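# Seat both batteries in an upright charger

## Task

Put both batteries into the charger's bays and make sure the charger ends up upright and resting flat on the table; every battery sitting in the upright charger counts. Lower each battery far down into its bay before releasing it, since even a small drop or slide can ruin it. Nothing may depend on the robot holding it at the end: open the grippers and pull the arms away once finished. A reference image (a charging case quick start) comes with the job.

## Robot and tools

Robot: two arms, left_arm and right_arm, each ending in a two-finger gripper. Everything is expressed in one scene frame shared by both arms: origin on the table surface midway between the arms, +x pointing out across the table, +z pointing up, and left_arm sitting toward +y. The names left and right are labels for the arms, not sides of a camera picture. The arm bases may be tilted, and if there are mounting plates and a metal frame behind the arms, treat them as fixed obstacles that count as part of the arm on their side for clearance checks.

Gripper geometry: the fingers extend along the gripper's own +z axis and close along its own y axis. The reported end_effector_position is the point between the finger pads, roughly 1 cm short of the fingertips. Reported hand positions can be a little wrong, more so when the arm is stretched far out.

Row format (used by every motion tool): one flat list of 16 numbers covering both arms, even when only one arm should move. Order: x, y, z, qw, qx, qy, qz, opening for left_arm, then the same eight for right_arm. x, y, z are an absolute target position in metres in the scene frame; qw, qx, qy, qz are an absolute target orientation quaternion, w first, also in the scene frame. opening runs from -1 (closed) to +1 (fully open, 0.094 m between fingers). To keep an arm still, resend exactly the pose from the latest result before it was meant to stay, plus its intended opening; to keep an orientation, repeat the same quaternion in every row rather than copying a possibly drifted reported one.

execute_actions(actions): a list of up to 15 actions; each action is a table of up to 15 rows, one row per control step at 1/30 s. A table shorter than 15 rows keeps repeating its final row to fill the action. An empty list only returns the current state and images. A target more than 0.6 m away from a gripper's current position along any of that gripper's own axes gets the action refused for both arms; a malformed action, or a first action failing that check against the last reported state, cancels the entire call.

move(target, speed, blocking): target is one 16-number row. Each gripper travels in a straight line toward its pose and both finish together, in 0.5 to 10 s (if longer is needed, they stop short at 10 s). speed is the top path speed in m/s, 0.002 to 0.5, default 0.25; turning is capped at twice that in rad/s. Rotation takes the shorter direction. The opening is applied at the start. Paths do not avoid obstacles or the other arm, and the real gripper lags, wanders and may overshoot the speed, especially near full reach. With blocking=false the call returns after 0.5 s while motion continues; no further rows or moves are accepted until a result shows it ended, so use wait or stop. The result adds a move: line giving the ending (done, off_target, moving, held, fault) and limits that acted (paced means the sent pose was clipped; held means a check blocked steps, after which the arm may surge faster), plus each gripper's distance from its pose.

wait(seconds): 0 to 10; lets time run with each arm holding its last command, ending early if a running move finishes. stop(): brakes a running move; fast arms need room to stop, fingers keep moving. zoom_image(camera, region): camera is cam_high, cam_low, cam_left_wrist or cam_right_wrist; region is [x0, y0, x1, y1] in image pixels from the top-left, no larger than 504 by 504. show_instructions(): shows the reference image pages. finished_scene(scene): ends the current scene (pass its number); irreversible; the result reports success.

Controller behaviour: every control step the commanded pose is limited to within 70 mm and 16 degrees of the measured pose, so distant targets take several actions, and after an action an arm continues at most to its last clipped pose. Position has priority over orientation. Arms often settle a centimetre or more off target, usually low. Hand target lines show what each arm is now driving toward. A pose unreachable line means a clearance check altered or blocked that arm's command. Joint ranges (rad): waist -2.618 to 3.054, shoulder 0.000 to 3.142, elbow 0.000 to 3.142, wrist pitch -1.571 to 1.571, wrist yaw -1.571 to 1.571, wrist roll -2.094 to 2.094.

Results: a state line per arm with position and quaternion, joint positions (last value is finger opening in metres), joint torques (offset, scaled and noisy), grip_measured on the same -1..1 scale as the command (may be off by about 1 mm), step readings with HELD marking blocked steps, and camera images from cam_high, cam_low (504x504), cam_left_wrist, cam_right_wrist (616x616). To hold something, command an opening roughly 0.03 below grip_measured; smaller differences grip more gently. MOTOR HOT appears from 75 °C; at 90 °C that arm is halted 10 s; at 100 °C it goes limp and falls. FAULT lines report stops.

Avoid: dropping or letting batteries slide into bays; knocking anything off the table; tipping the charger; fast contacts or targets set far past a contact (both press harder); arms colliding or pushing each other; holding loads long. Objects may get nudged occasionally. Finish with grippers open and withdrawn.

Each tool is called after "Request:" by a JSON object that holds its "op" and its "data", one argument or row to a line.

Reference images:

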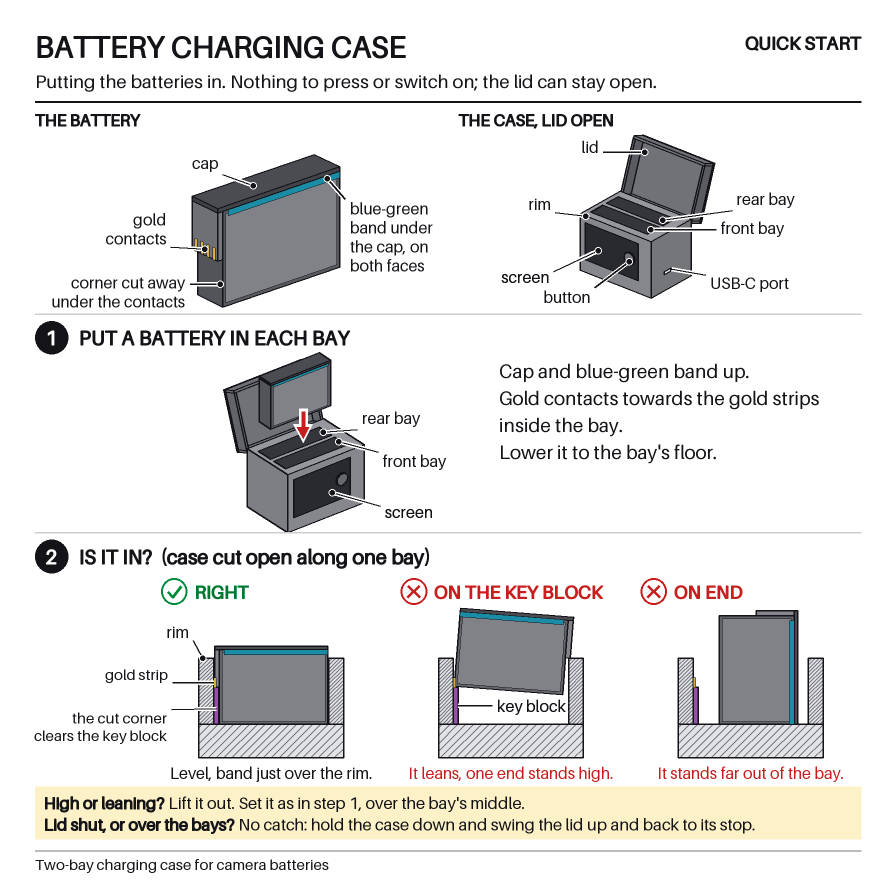

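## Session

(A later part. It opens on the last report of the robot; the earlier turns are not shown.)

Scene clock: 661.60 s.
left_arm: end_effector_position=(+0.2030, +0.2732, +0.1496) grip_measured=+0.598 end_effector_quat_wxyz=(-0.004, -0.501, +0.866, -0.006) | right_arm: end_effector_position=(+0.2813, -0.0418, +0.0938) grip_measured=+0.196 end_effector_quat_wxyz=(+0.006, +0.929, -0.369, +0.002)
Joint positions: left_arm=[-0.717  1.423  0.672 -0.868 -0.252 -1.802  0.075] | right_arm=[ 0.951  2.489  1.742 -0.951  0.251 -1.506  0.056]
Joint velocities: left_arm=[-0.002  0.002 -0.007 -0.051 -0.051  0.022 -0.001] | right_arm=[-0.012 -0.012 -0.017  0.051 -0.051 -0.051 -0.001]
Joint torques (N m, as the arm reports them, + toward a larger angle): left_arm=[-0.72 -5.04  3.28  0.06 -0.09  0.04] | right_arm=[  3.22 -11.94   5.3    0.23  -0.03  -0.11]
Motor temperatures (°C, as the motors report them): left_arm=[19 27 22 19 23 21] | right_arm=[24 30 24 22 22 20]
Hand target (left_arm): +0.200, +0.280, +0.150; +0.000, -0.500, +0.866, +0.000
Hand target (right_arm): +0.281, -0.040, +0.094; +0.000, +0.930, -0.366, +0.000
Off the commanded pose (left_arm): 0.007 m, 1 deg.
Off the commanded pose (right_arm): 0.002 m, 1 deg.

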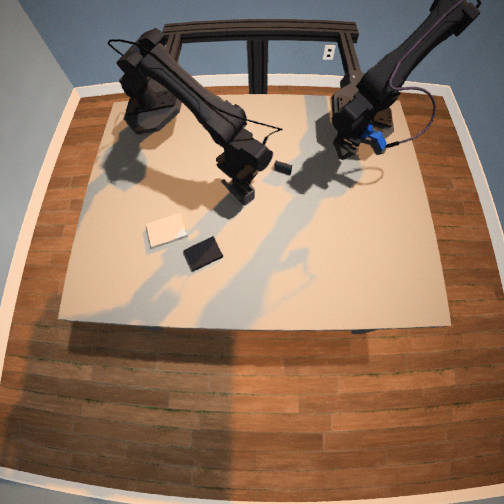

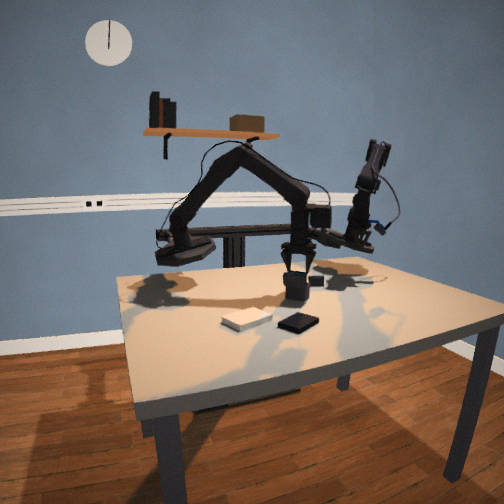

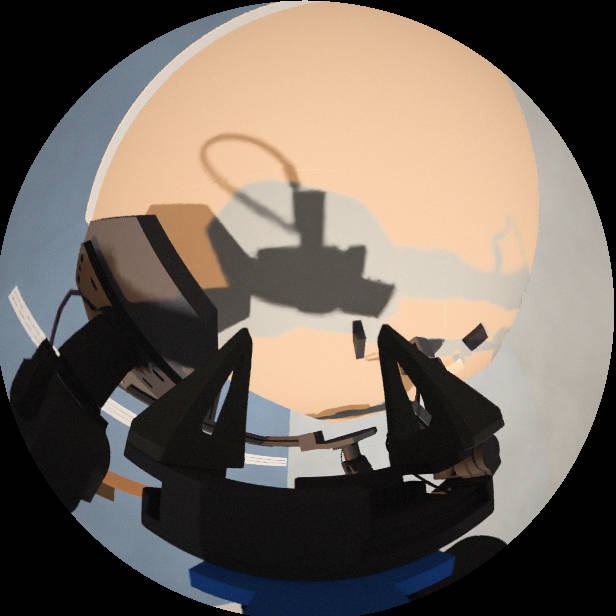

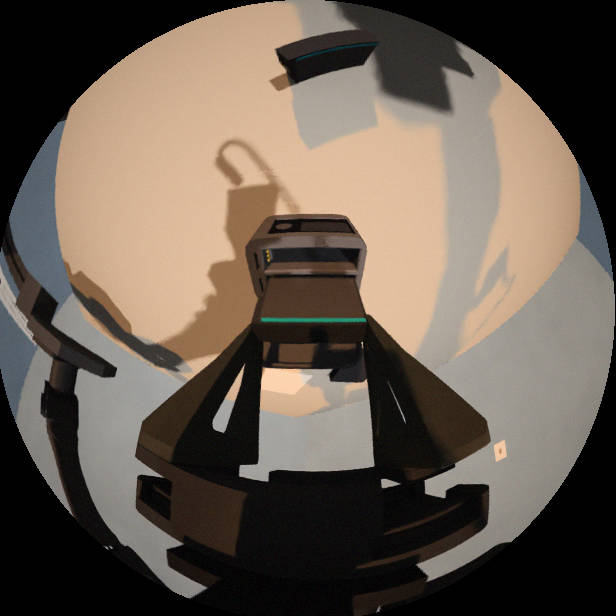

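Request:
{"op": "move", "data": {
  "target": [0.20,0.28,0.15,0,-0.5,0.866,0,0.6,0.2808,-0.041,0.082,0,-0.9304,0.3665,0,0.17],
  "speed": 0.02
}}

Scene clock: 665.53 s.
left_arm: end_effector_position=(+0.2030, +0.2732, +0.1496) grip_measured=+0.598 end_effector_quat_wxyz=(-0.004, -0.501, +0.866, -0.006) | right_arm: end_effector_position=(+0.2823, -0.0401, +0.0910) grip_measured=+0.196 end_effector_quat_wxyz=(+0.000, +0.930, -0.368, +0.005)
Joint positions: left_arm=[-0.717  1.423  0.672 -0.868 -0.252 -1.802  0.075] | right_arm=[ 0.951  2.49   1.732 -0.928  0.253 -1.511  0.056]
Joint velocities: left_arm=[-0.007  0.022  0.012  0.007 -0.007  0.007 -0.   ] | right_arm=[ 0.012 -0.002 -0.002  0.037  0.037 -0.037  0.   ]
Joint torques (N m, as the arm reports them, + toward a larger angle): left_arm=[-0.93 -5.15  3.28  0.04 -0.12  0.04] | right_arm=[  2.64 -10.91   4.12   0.42  -0.11  -0.09]
Motor temperatures (°C, as the motors report them): left_arm=[19 27 22 19 23 21] | right_arm=[24 30 24 22 22 20]
Hand target (left_arm): +0.200, +0.280, +0.150; +0.000, -0.500, +0.866, +0.000
Hand target (right_arm): +0.281, -0.041, +0.082; +0.000, +0.930, -0.367, -0.000
Off the commanded pose (left_arm): 0.007 m, 1 deg.
Off the commanded pose (right_arm): 0.009 m, 1 deg.
move: done

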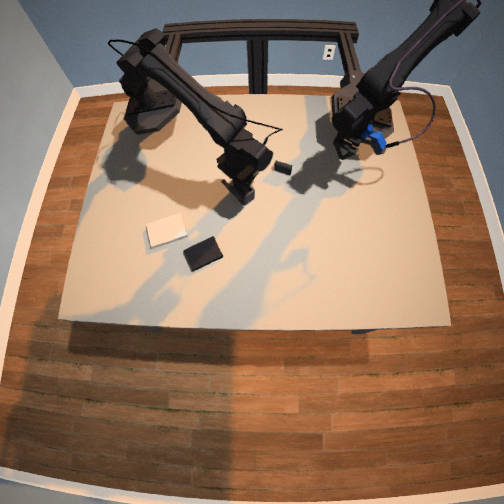

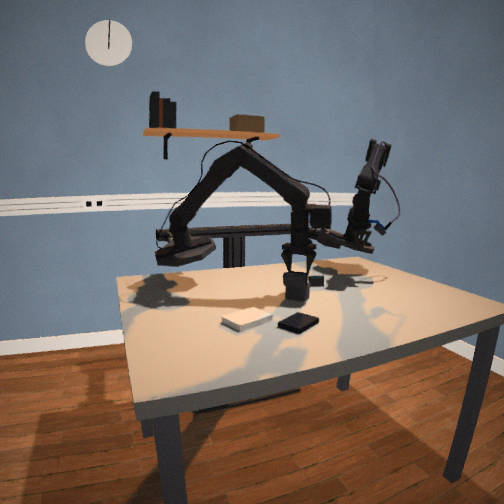

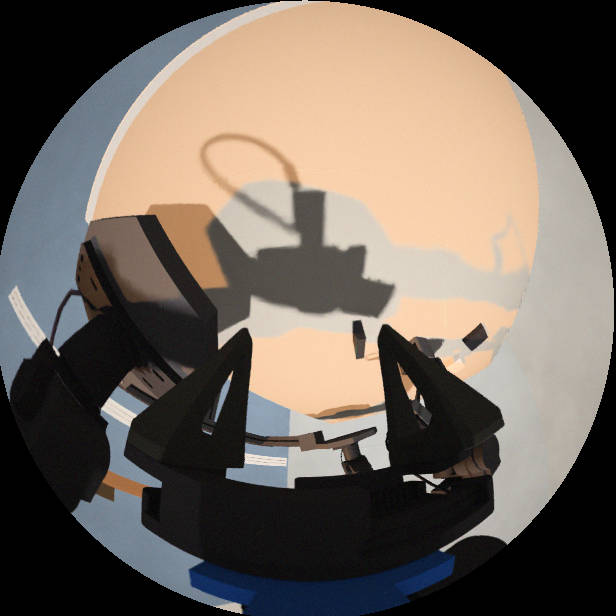

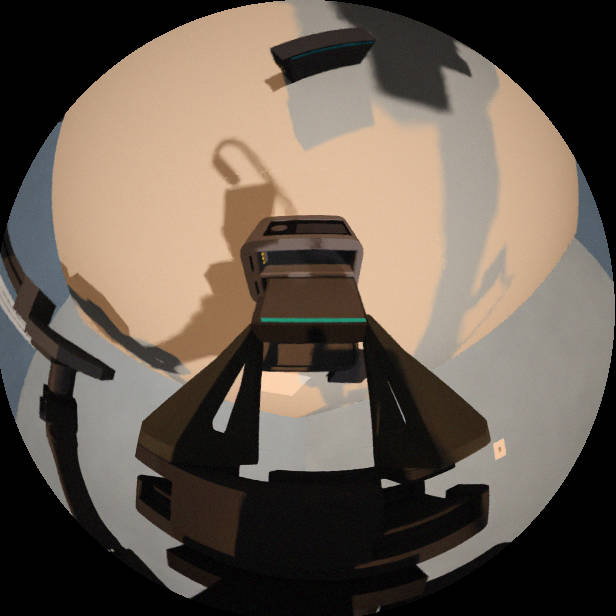

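Request:
{"op": "zoom_image", "data": {
  "camera": "cam_right_wrist",
  "region": [220,200,410,390]
}}

Request:
{"op": "zoom_image", "data": {
  "camera": "cam_low",
  "region": [260,240,340,320]
}}

Region (220, 200, 410, 390) of cam_right_wrist's 616x616 image, scaled by 2.653, with more detail than that image has.

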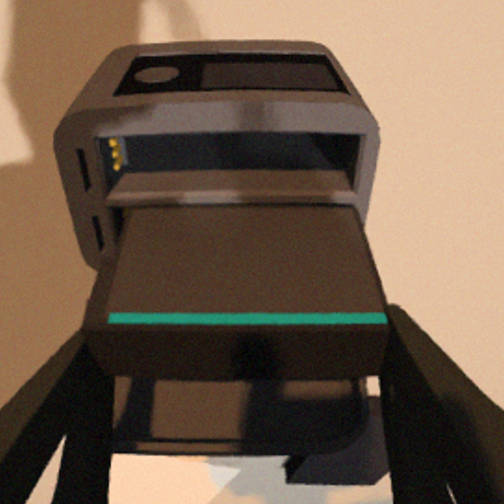

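Region (260, 240, 340, 320) of cam_low's 504x504 image, scaled by 6.300, with more detail than that image has.

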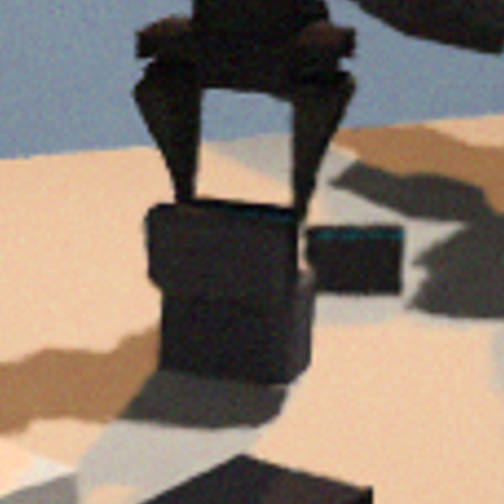

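Request:
{"op": "move", "data": {
  "target": [0.20,0.28,0.15,0,-0.5,0.866,0,0.6,0.2805,-0.0405,0.13,0,-0.9304,0.3665,0,0.17],
  "speed": 0.06
}}

Request:
{"op": "move", "data": {
  "target": [0.20,0.28,0.15,0,-0.5,0.866,0,0.6,0.2805,-0.0405,0.080,0,-0.9304,0.3665,0,0.17],
  "speed": 0.04
}}

Request:
{"op": "zoom_image", "data": {
  "camera": "cam_right_wrist",
  "region": [220,200,410,390]
}}

Scene clock: 683.13 s.
left_arm: end_effector_position=(+0.2030, +0.2732, +0.1496) grip_measured=+0.598 end_effector_quat_wxyz=(-0.004, -0.501, +0.866, -0.006) | right_arm: end_effector_position=(+0.2782, -0.0514, +0.1069) grip_measured=+0.196 end_effector_quat_wxyz=(+0.023, +0.930, -0.366, -0.002)
Joint positions: left_arm=[-0.717  1.423  0.672 -0.868 -0.252 -1.802  0.075] | right_arm=[ 0.951  2.468  1.761 -1.028  0.254 -1.503  0.056]
Joint velocities: left_arm=[ 0.017  0.012 -0.002  0.007  0.037 -0.007 -0.001] | right_arm=[-0.007 -0.002 -0.007 -0.066 -0.081  0.022  0.   ]
Joint torques (N m, as the arm reports them, + toward a larger angle): left_arm=[-0.79 -5.12  3.09  0.06 -0.09  0.08] | right_arm=[  4.85 -14.1    9.11  -0.13  -0.12   0.04]
Motor temperatures (°C, as the motors report them): left_arm=[19 27 22 19 23 21] | right_arm=[23 30 24 22 22 20]
Hand target (left_arm): +0.200, +0.280, +0.150; +0.000, -0.500, +0.866, +0.000
Hand target (right_arm): +0.280, -0.041, +0.130; -0.000, +0.930, -0.366, -0.000
Off the commanded pose (left_arm): 0.007 m, 1 deg.
Off the commanded pose (right_arm): 0.026 m, 3 deg.
move: off_target (right_arm)

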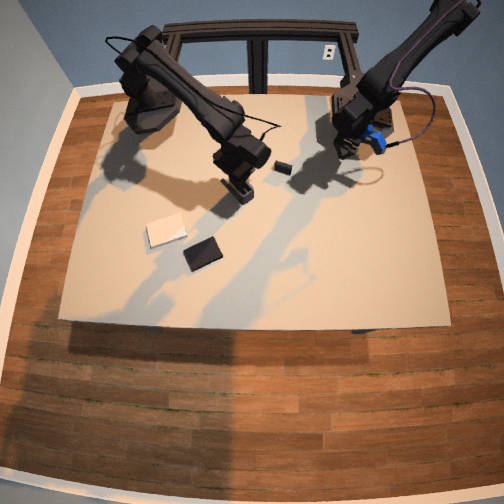

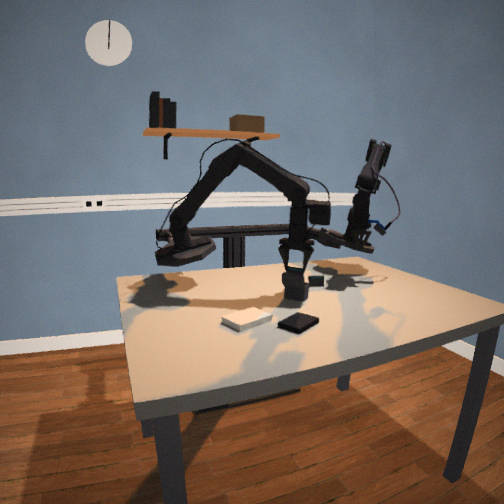

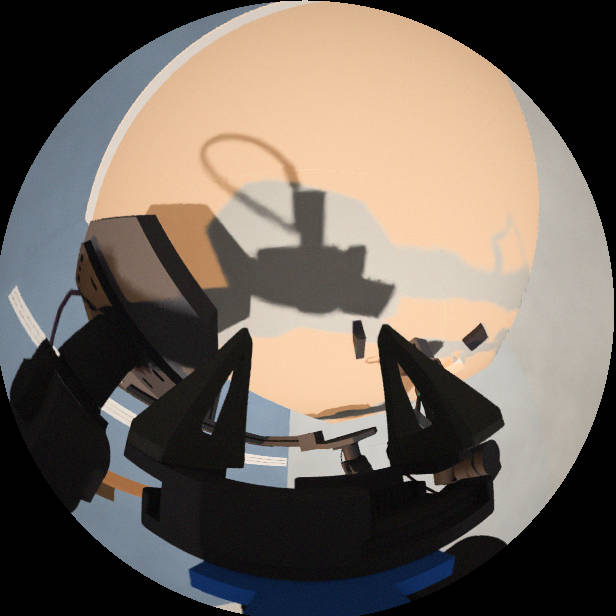

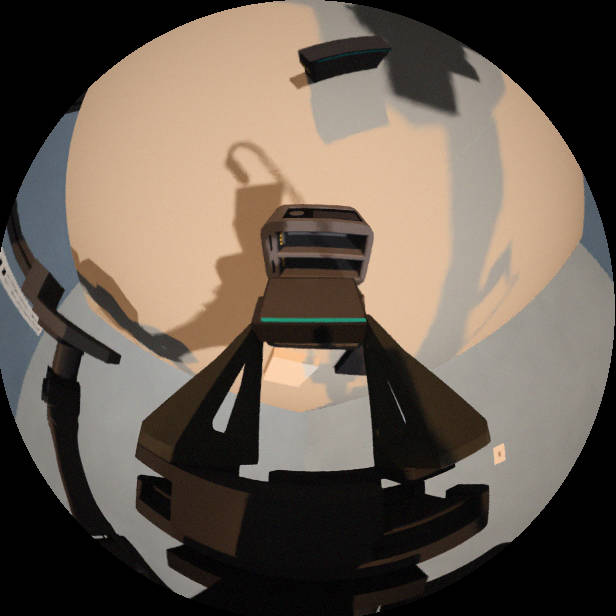

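Scene clock: 684.10 s.
left_arm: end_effector_position=(+0.2030, +0.2732, +0.1496) grip_measured=+0.598 end_effector_quat_wxyz=(-0.004, -0.501, +0.866, -0.006) | right_arm: end_effector_position=(+0.2769, -0.0472, +0.0903) grip_measured=+0.196 end_effector_quat_wxyz=(+0.018, +0.932, -0.363, -0.000)
Joint positions: left_arm=[-0.717  1.423  0.672 -0.868 -0.252 -1.802  0.075] | right_arm=[ 0.95   2.492  1.733 -0.964  0.254 -1.513  0.056]
Joint velocities: left_arm=[-0.007 -0.007 -0.002  0.051  0.022 -0.022  0.001] | right_arm=[ 0.007  0.002 -0.012  0.051  0.007  0.007  0.001]
Joint torques (N m, as the arm reports them, + toward a larger angle): left_arm=[-0.64 -5.1   3.03  0.04 -0.09  0.05] | right_arm=[  2.58 -10.73   3.7    0.76  -0.11  -0.08]
Motor temperatures (°C, as the motors report them): left_arm=[19 27 22 19 23 21] | right_arm=[23 30 24 22 22 20]
Hand target (left_arm): +0.200, +0.280, +0.150; +0.000, -0.500, +0.866, +0.000
Hand target (right_arm): +0.280, -0.041, +0.080; +0.001, +0.931, -0.366, +0.000
Off the commanded pose (left_arm): 0.007 m, 1 deg.
Off the commanded pose (right_arm): 0.013 m, 2 deg.
move: off_target (right_arm)

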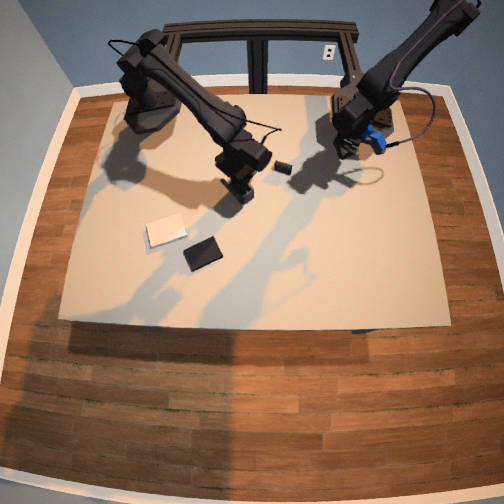

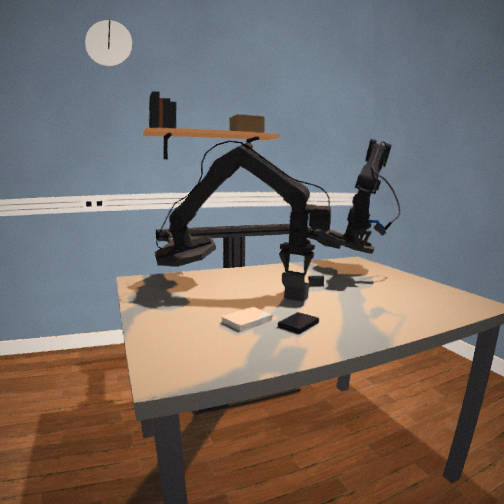

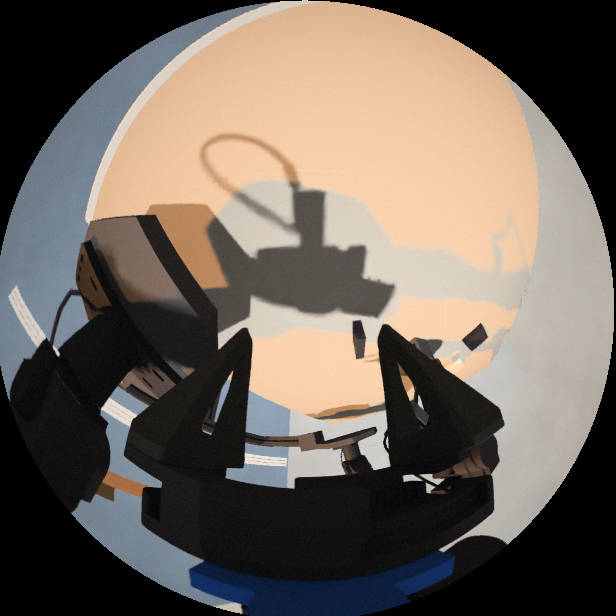

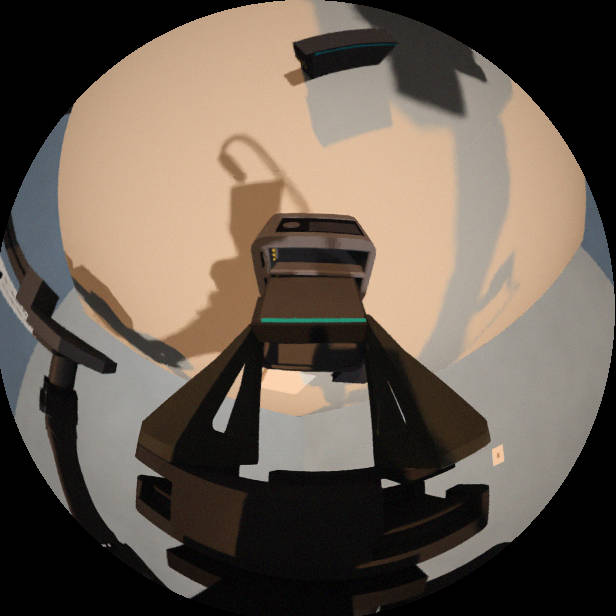

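Region (220, 200, 410, 390) of cam_right_wrist's 616x616 image, scaled by 2.653, with more detail than that image has.

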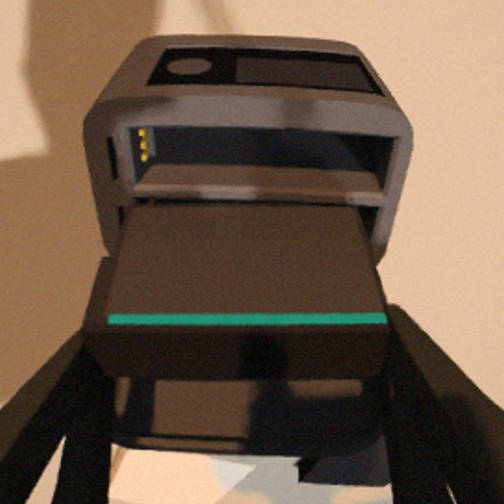

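Request:
{"op": "move", "data": {
  "target": [0.20,0.28,0.15,0,-0.5,0.866,0,0.6,0.281,-0.040,0.165,0,-0.9304,0.3665,0,0.17],
  "speed": 0.08
}}

Request:
{"op": "move", "data": {
  "target": [0.20,0.28,0.15,0,-0.5,0.866,0,0.6,0.281,-0.040,0.094,0,-0.9304,0.3665,0,0.17],
  "speed": 0.05
}}

Request:
{"op": "zoom_image", "data": {
  "camera": "cam_right_wrist",
  "region": [220,200,410,390]
}}

Scene clock: 689.27 s.
left_arm: end_effector_position=(+0.2030, +0.2732, +0.1496) grip_measured=+0.598 end_effector_quat_wxyz=(-0.004, -0.501, +0.866, -0.006) | right_arm: end_effector_position=(+0.2800, -0.0496, +0.1412) grip_measured=+0.196 end_effector_quat_wxyz=(+0.025, +0.931, -0.365, -0.001)
Joint positions: left_arm=[-0.717  1.423  0.672 -0.868 -0.252 -1.802  0.075] | right_arm=[ 0.97   2.442  1.853 -1.154  0.253 -1.484  0.056]
Joint velocities: left_arm=[ 0.012 -0.017  0.002 -0.066  0.022 -0.037  0.002] | right_arm=[-0.002  0.017 -0.022 -0.007 -0.022 -0.007 -0.001]
Joint torques (N m, as the arm reports them, + toward a larger angle): left_arm=[-0.85 -5.14  3.15  0.07 -0.11  0.06] | right_arm=[  4.7  -14.1    9.43  -0.18  -0.15   0.05]
Motor temperatures (°C, as the motors report them): left_arm=[19 27 22 19 23 21] | right_arm=[24 30 24 22 22 20]
Hand target (left_arm): +0.200, +0.280, +0.150; +0.000, -0.500, +0.866, +0.000
Hand target (right_arm): +0.281, -0.040, +0.164; -0.000, +0.930, -0.366, +0.000
Off the commanded pose (left_arm): 0.007 m, 1 deg.
Off the commanded pose (right_arm): 0.026 m, 3 deg.
move: off_target (right_arm)

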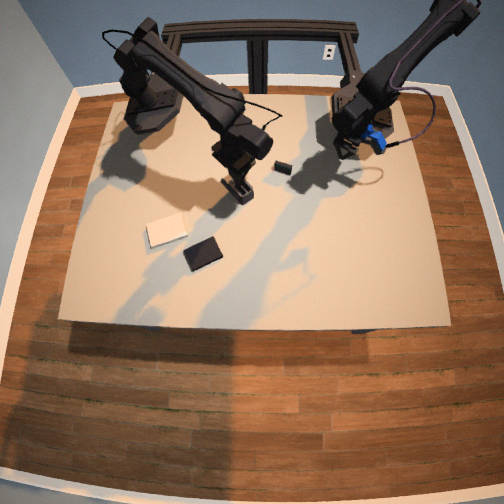

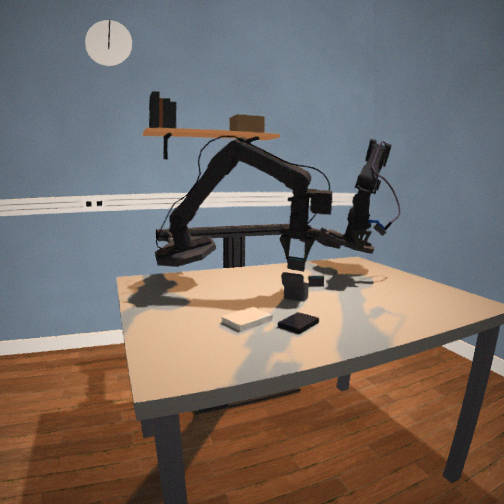

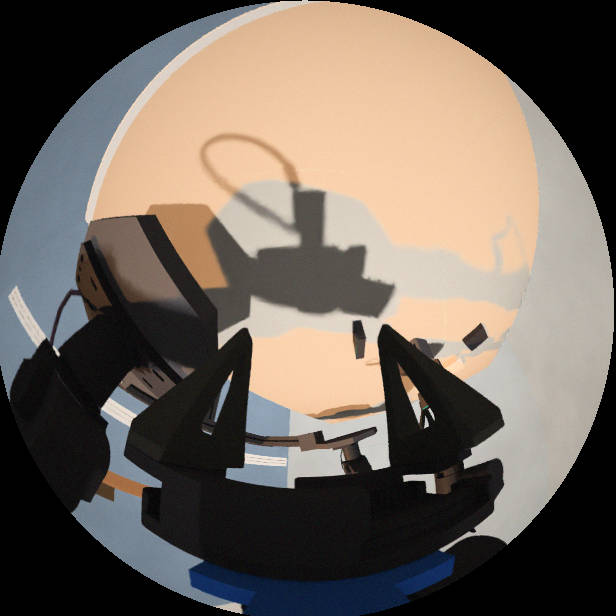

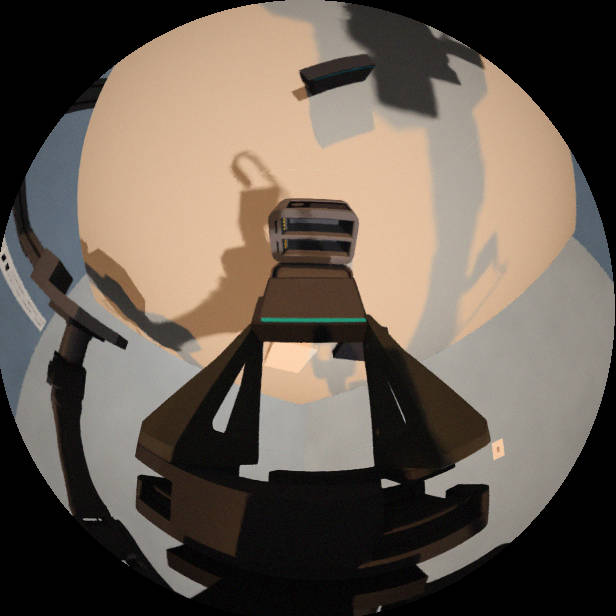

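Scene clock: 690.73 s.
left_arm: end_effector_position=(+0.2030, +0.2732, +0.1496) grip_measured=+0.598 end_effector_quat_wxyz=(-0.004, -0.501, +0.866, -0.006) | right_arm: end_effector_position=(+0.2805, -0.0424, +0.0934) grip_measured=+0.196 end_effector_quat_wxyz=(+0.007, +0.930, -0.369, +0.003)
Joint positions: left_arm=[-0.717  1.423  0.672 -0.868 -0.252 -1.802  0.075] | right_arm=[ 0.953  2.488  1.739 -0.952  0.254 -1.504  0.056]
Joint velocities: left_arm=[-0.002 -0.007 -0.002 -0.007 -0.037  0.022  0.001] | right_arm=[-0.002  0.002  0.007 -0.007  0.007  0.037  0.001]
Joint torques (N m, as the arm reports them, + toward a larger angle): left_arm=[-0.8  -5.1   3.21  0.04 -0.09  0.05] | right_arm=[  3.28 -11.95   5.2    0.25  -0.08  -0.08]
Motor temperatures (°C, as the motors report them): left_arm=[19 27 22 19 23 21] | right_arm=[24 30 24 22 22 20]
Hand target (left_arm): +0.200, +0.280, +0.150; +0.000, -0.500, +0.866, +0.000
Hand target (right_arm): +0.281, -0.040, +0.094; +0.000, +0.930, -0.366, -0.000
Off the commanded pose (left_arm): 0.007 m, 1 deg.
Off the commanded pose (right_arm): 0.003 m, 1 deg.
move: done

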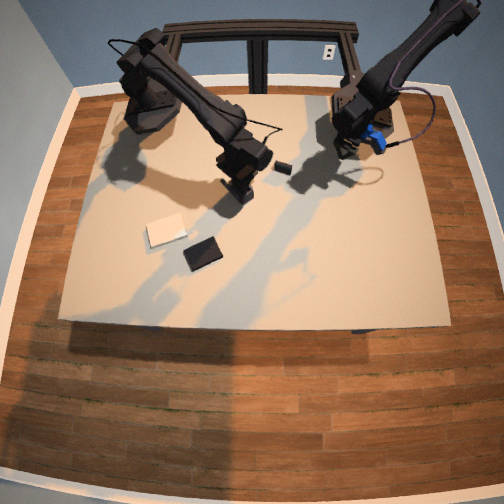

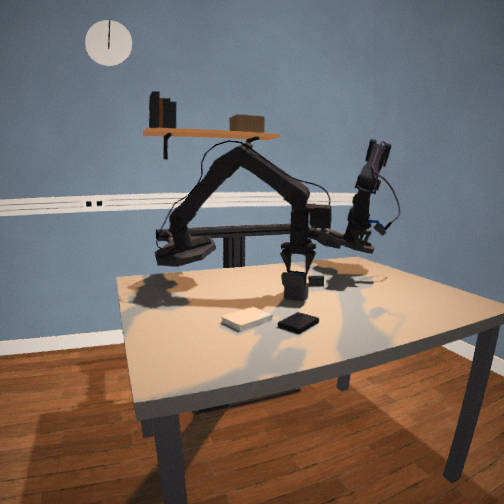

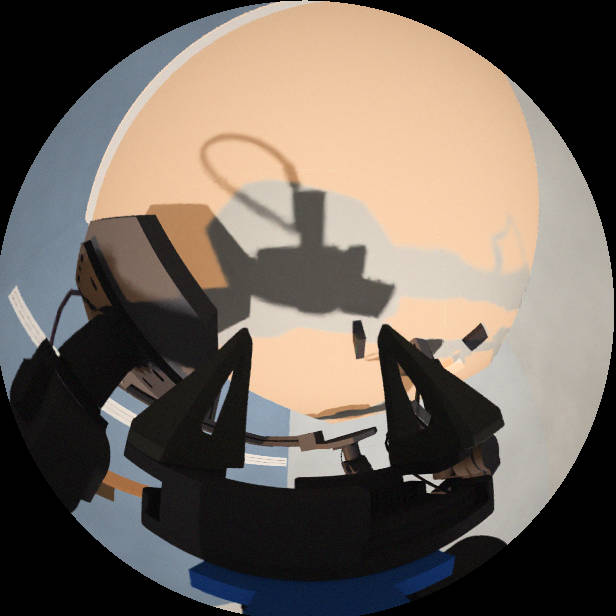

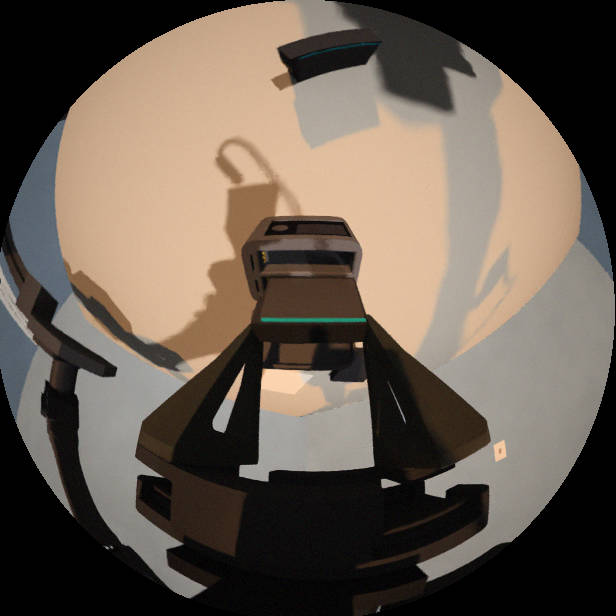

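Region (220, 200, 410, 390) of cam_right_wrist's 616x616 image, scaled by 2.653, with more detail than that image has.

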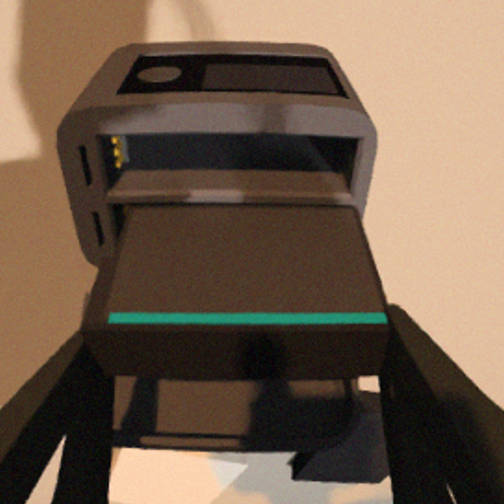

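Request:
{"op": "move", "data": {
  "target": [0.20,0.28,0.15,0,-0.5,0.866,0,0.6,0.2797,-0.0416,0.165,0,-0.9304,0.3665,0,0.17],
  "speed": 0.08
}}

Request:
{"op": "move", "data": {
  "target": [0.20,0.28,0.15,0,-0.5,0.866,0,0.6,0.2797,-0.0416,0.094,0,-0.9304,0.3665,0,0.17],
  "speed": 0.05
}}

Request:
{"op": "zoom_image", "data": {
  "camera": "cam_right_wrist",
  "region": [220,200,410,390]
}}

Scene clock: 698.23 s.
left_arm: end_effector_position=(+0.2030, +0.2732, +0.1496) grip_measured=+0.598 end_effector_quat_wxyz=(-0.004, -0.501, +0.866, -0.006) | right_arm: end_effector_position=(+0.2787, -0.0512, +0.1416) grip_measured=+0.196 end_effector_quat_wxyz=(+0.025, +0.931, -0.365, -0.001)
Joint positions: left_arm=[-0.717  1.423  0.672 -0.868 -0.252 -1.802  0.075] | right_arm=[ 0.971  2.433  1.839 -1.148  0.253 -1.484  0.056]
Joint velocities: left_arm=[-0.012  0.002 -0.007  0.007 -0.007 -0.037 -0.001] | right_arm=[-0.007 -0.017 -0.017  0.066  0.051 -0.022 -0.   ]
Joint torques (N m, as the arm reports them, + toward a larger angle): left_arm=[-0.71 -5.07  3.14  0.05 -0.11  0.03] | right_arm=[  4.78 -14.07   9.52  -0.13  -0.12   0.02]
Motor temperatures (°C, as the motors report them): left_arm=[19 27 22 19 23 21] | right_arm=[24 31 24 22 22 20]
Hand target (left_arm): +0.200, +0.280, +0.150; +0.000, -0.500, +0.866, +0.000
Hand target (right_arm): +0.280, -0.042, +0.165; -0.000, +0.930, -0.366, +0.000
Off the commanded pose (left_arm): 0.007 m, 1 deg.
Off the commanded pose (right_arm): 0.025 m, 3 deg.
move: off_target (right_arm)

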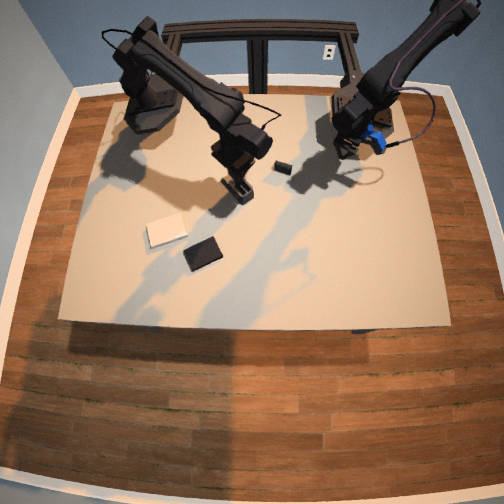

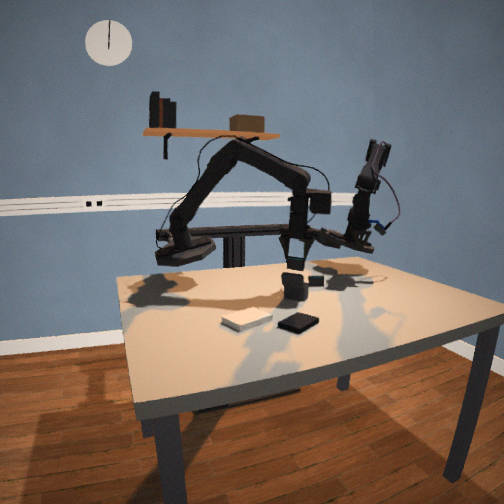

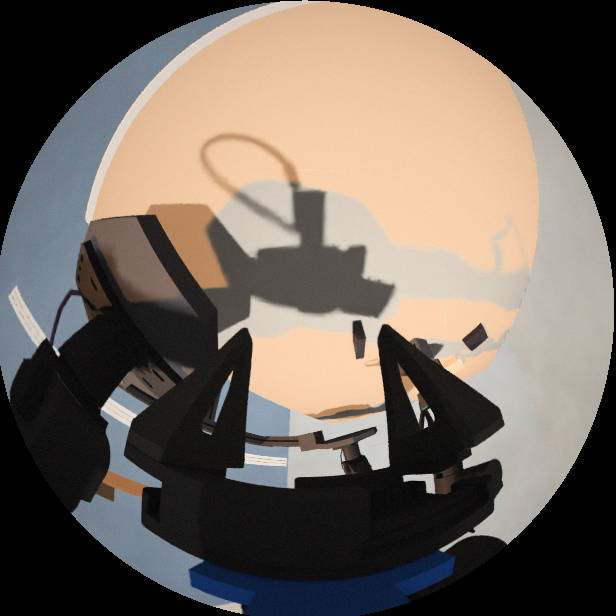

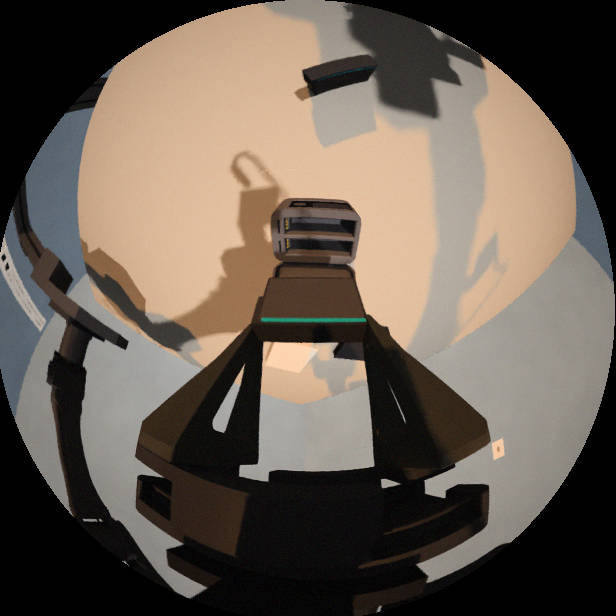

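Scene clock: 699.70 s.
left_arm: end_effector_position=(+0.2030, +0.2732, +0.1496) grip_measured=+0.598 end_effector_quat_wxyz=(-0.004, -0.501, +0.866, -0.006) | right_arm: end_effector_position=(+0.2792, -0.0440, +0.0934) grip_measured=+0.196 end_effector_quat_wxyz=(+0.007, +0.930, -0.368, +0.003)
Joint positions: left_arm=[-0.717  1.423  0.672 -0.868 -0.252 -1.802  0.075] | right_arm=[ 0.953  2.481  1.725 -0.945  0.254 -1.504  0.056]
Joint velocities: left_arm=[-0.007 -0.002 -0.007 -0.051  0.081 -0.051  0.   ] | right_arm=[-0.007 -0.002  0.007  0.007  0.022  0.051 -0.001]
Joint torques (N m, as the arm reports them, + toward a larger angle): left_arm=[-0.76 -5.09  3.13  0.02 -0.13  0.05] | right_arm=[  3.07 -12.     5.31   0.26  -0.09  -0.08]
Motor temperatures (°C, as the motors report them): left_arm=[19 27 22 19 23 21] | right_arm=[24 31 24 22 22 20]
Hand target (left_arm): +0.200, +0.280, +0.150; +0.000, -0.500, +0.866, +0.000
Hand target (right_arm): +0.279, -0.042, +0.094; +0.000, +0.931, -0.366, -0.000
Off the commanded pose (left_arm): 0.007 m, 1 deg.
Off the commanded pose (right_arm): 0.003 m, 1 deg.
move: done

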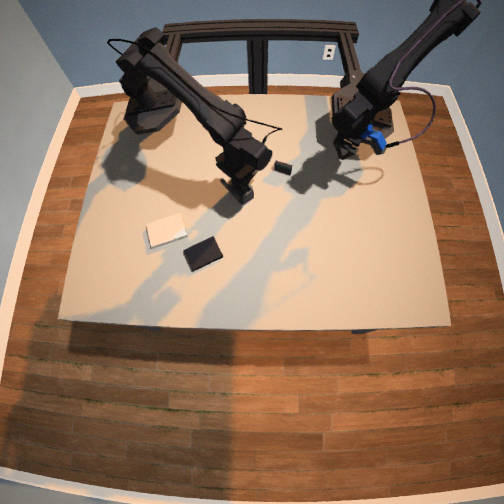

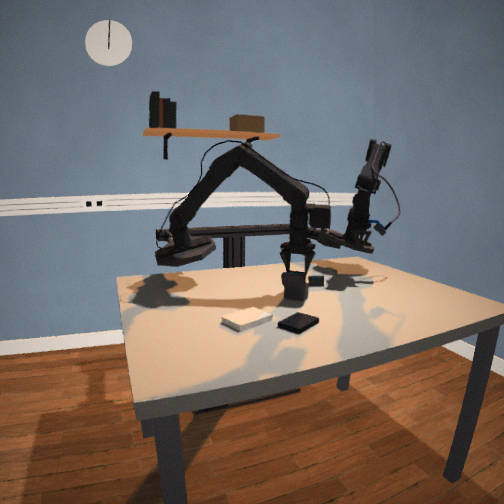

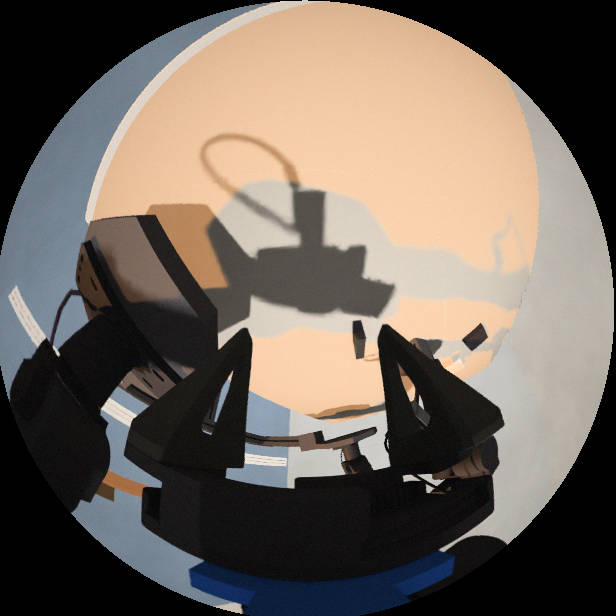

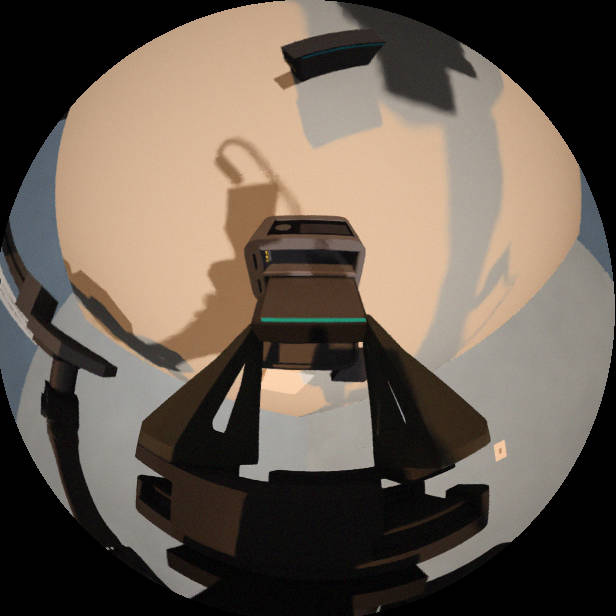

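Region (220, 200, 410, 390) of cam_right_wrist's 616x616 image, scaled by 2.653, with more detail than that image has.

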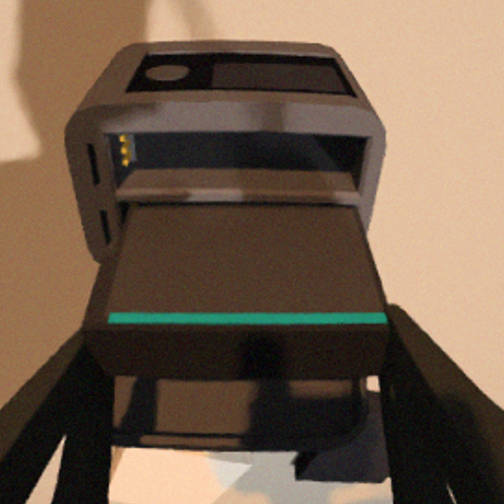

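Request:
{"op": "move", "data": {
  "target": [0.20,0.28,0.15,0,-0.5,0.866,0,0.6,0.2797,-0.0416,0.080,0,-0.9304,0.3665,0,0.17],
  "speed": 0.04
}}

Request:
{"op": "zoom_image", "data": {
  "camera": "cam_right_wrist",
  "region": [220,200,410,390]
}}

Scene clock: 709.00 s.
left_arm: end_effector_position=(+0.2030, +0.2732, +0.1496) grip_measured=+0.598 end_effector_quat_wxyz=(-0.004, -0.501, +0.866, -0.006) | right_arm: end_effector_position=(+0.2809, -0.0426, +0.0916) grip_measured=+0.196 end_effector_quat_wxyz=(+0.004, +0.930, -0.367, +0.005)
Joint positions: left_arm=[-0.717  1.423  0.672 -0.868 -0.252 -1.802  0.075] | right_arm=[ 0.951  2.485  1.725 -0.934  0.254 -1.511  0.056]
Joint velocities: left_arm=[-0.012 -0.007  0.002  0.037 -0.022 -0.037 -0.   ] | right_arm=[-0.017 -0.002 -0.002  0.007 -0.037  0.037  0.001]
Joint torques (N m, as the arm reports them, + toward a larger angle): left_arm=[-0.81 -5.    3.14  0.07 -0.12  0.02] | right_arm=[  2.57 -10.56   3.7    0.58  -0.1   -0.11]
Motor temperatures (°C, as the motors report them): left_arm=[19 27 22 19 23 21] | right_arm=[24 31 24 22 22 20]
Hand target (left_arm): +0.200, +0.280, +0.150; +0.000, -0.500, +0.866, +0.000
Hand target (right_arm): +0.279, -0.042, +0.080; +0.000, +0.930, -0.367, -0.000
Off the commanded pose (left_arm): 0.007 m, 1 deg.
Off the commanded pose (right_arm): 0.012 m, 1 deg.
move: off_target (right_arm)

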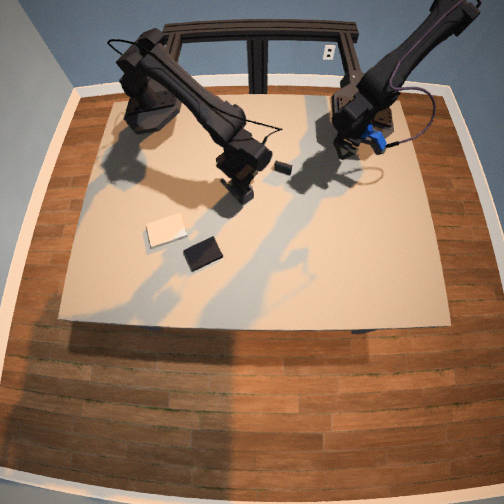

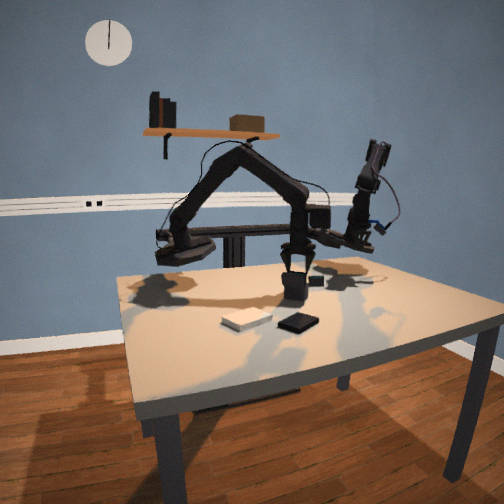

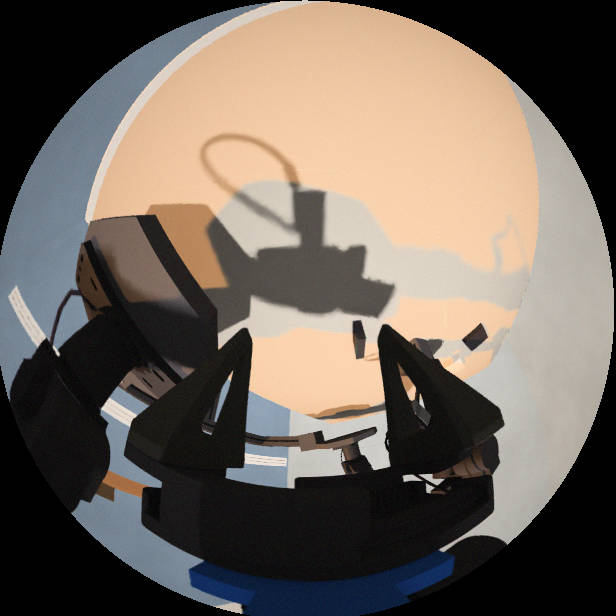

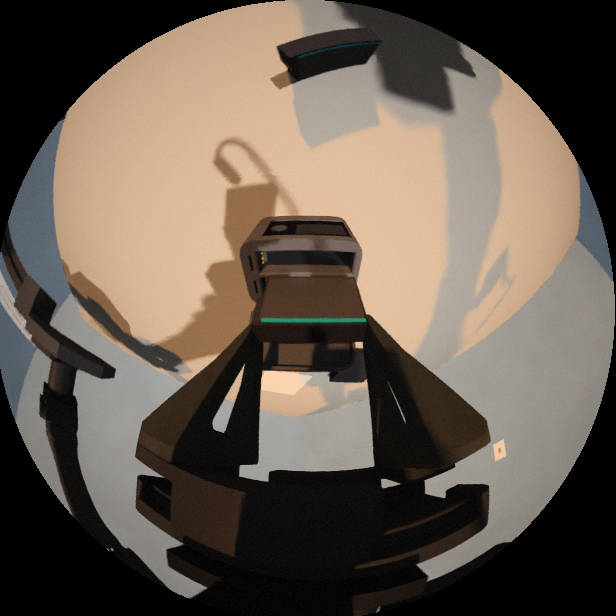

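Region (220, 200, 410, 390) of cam_right_wrist's 616x616 image, scaled by 2.653, with more detail than that image has.

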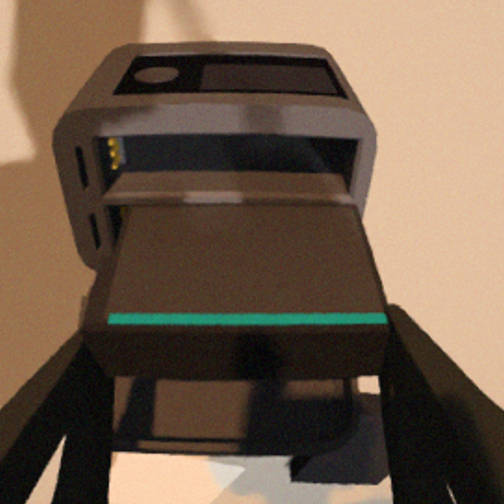

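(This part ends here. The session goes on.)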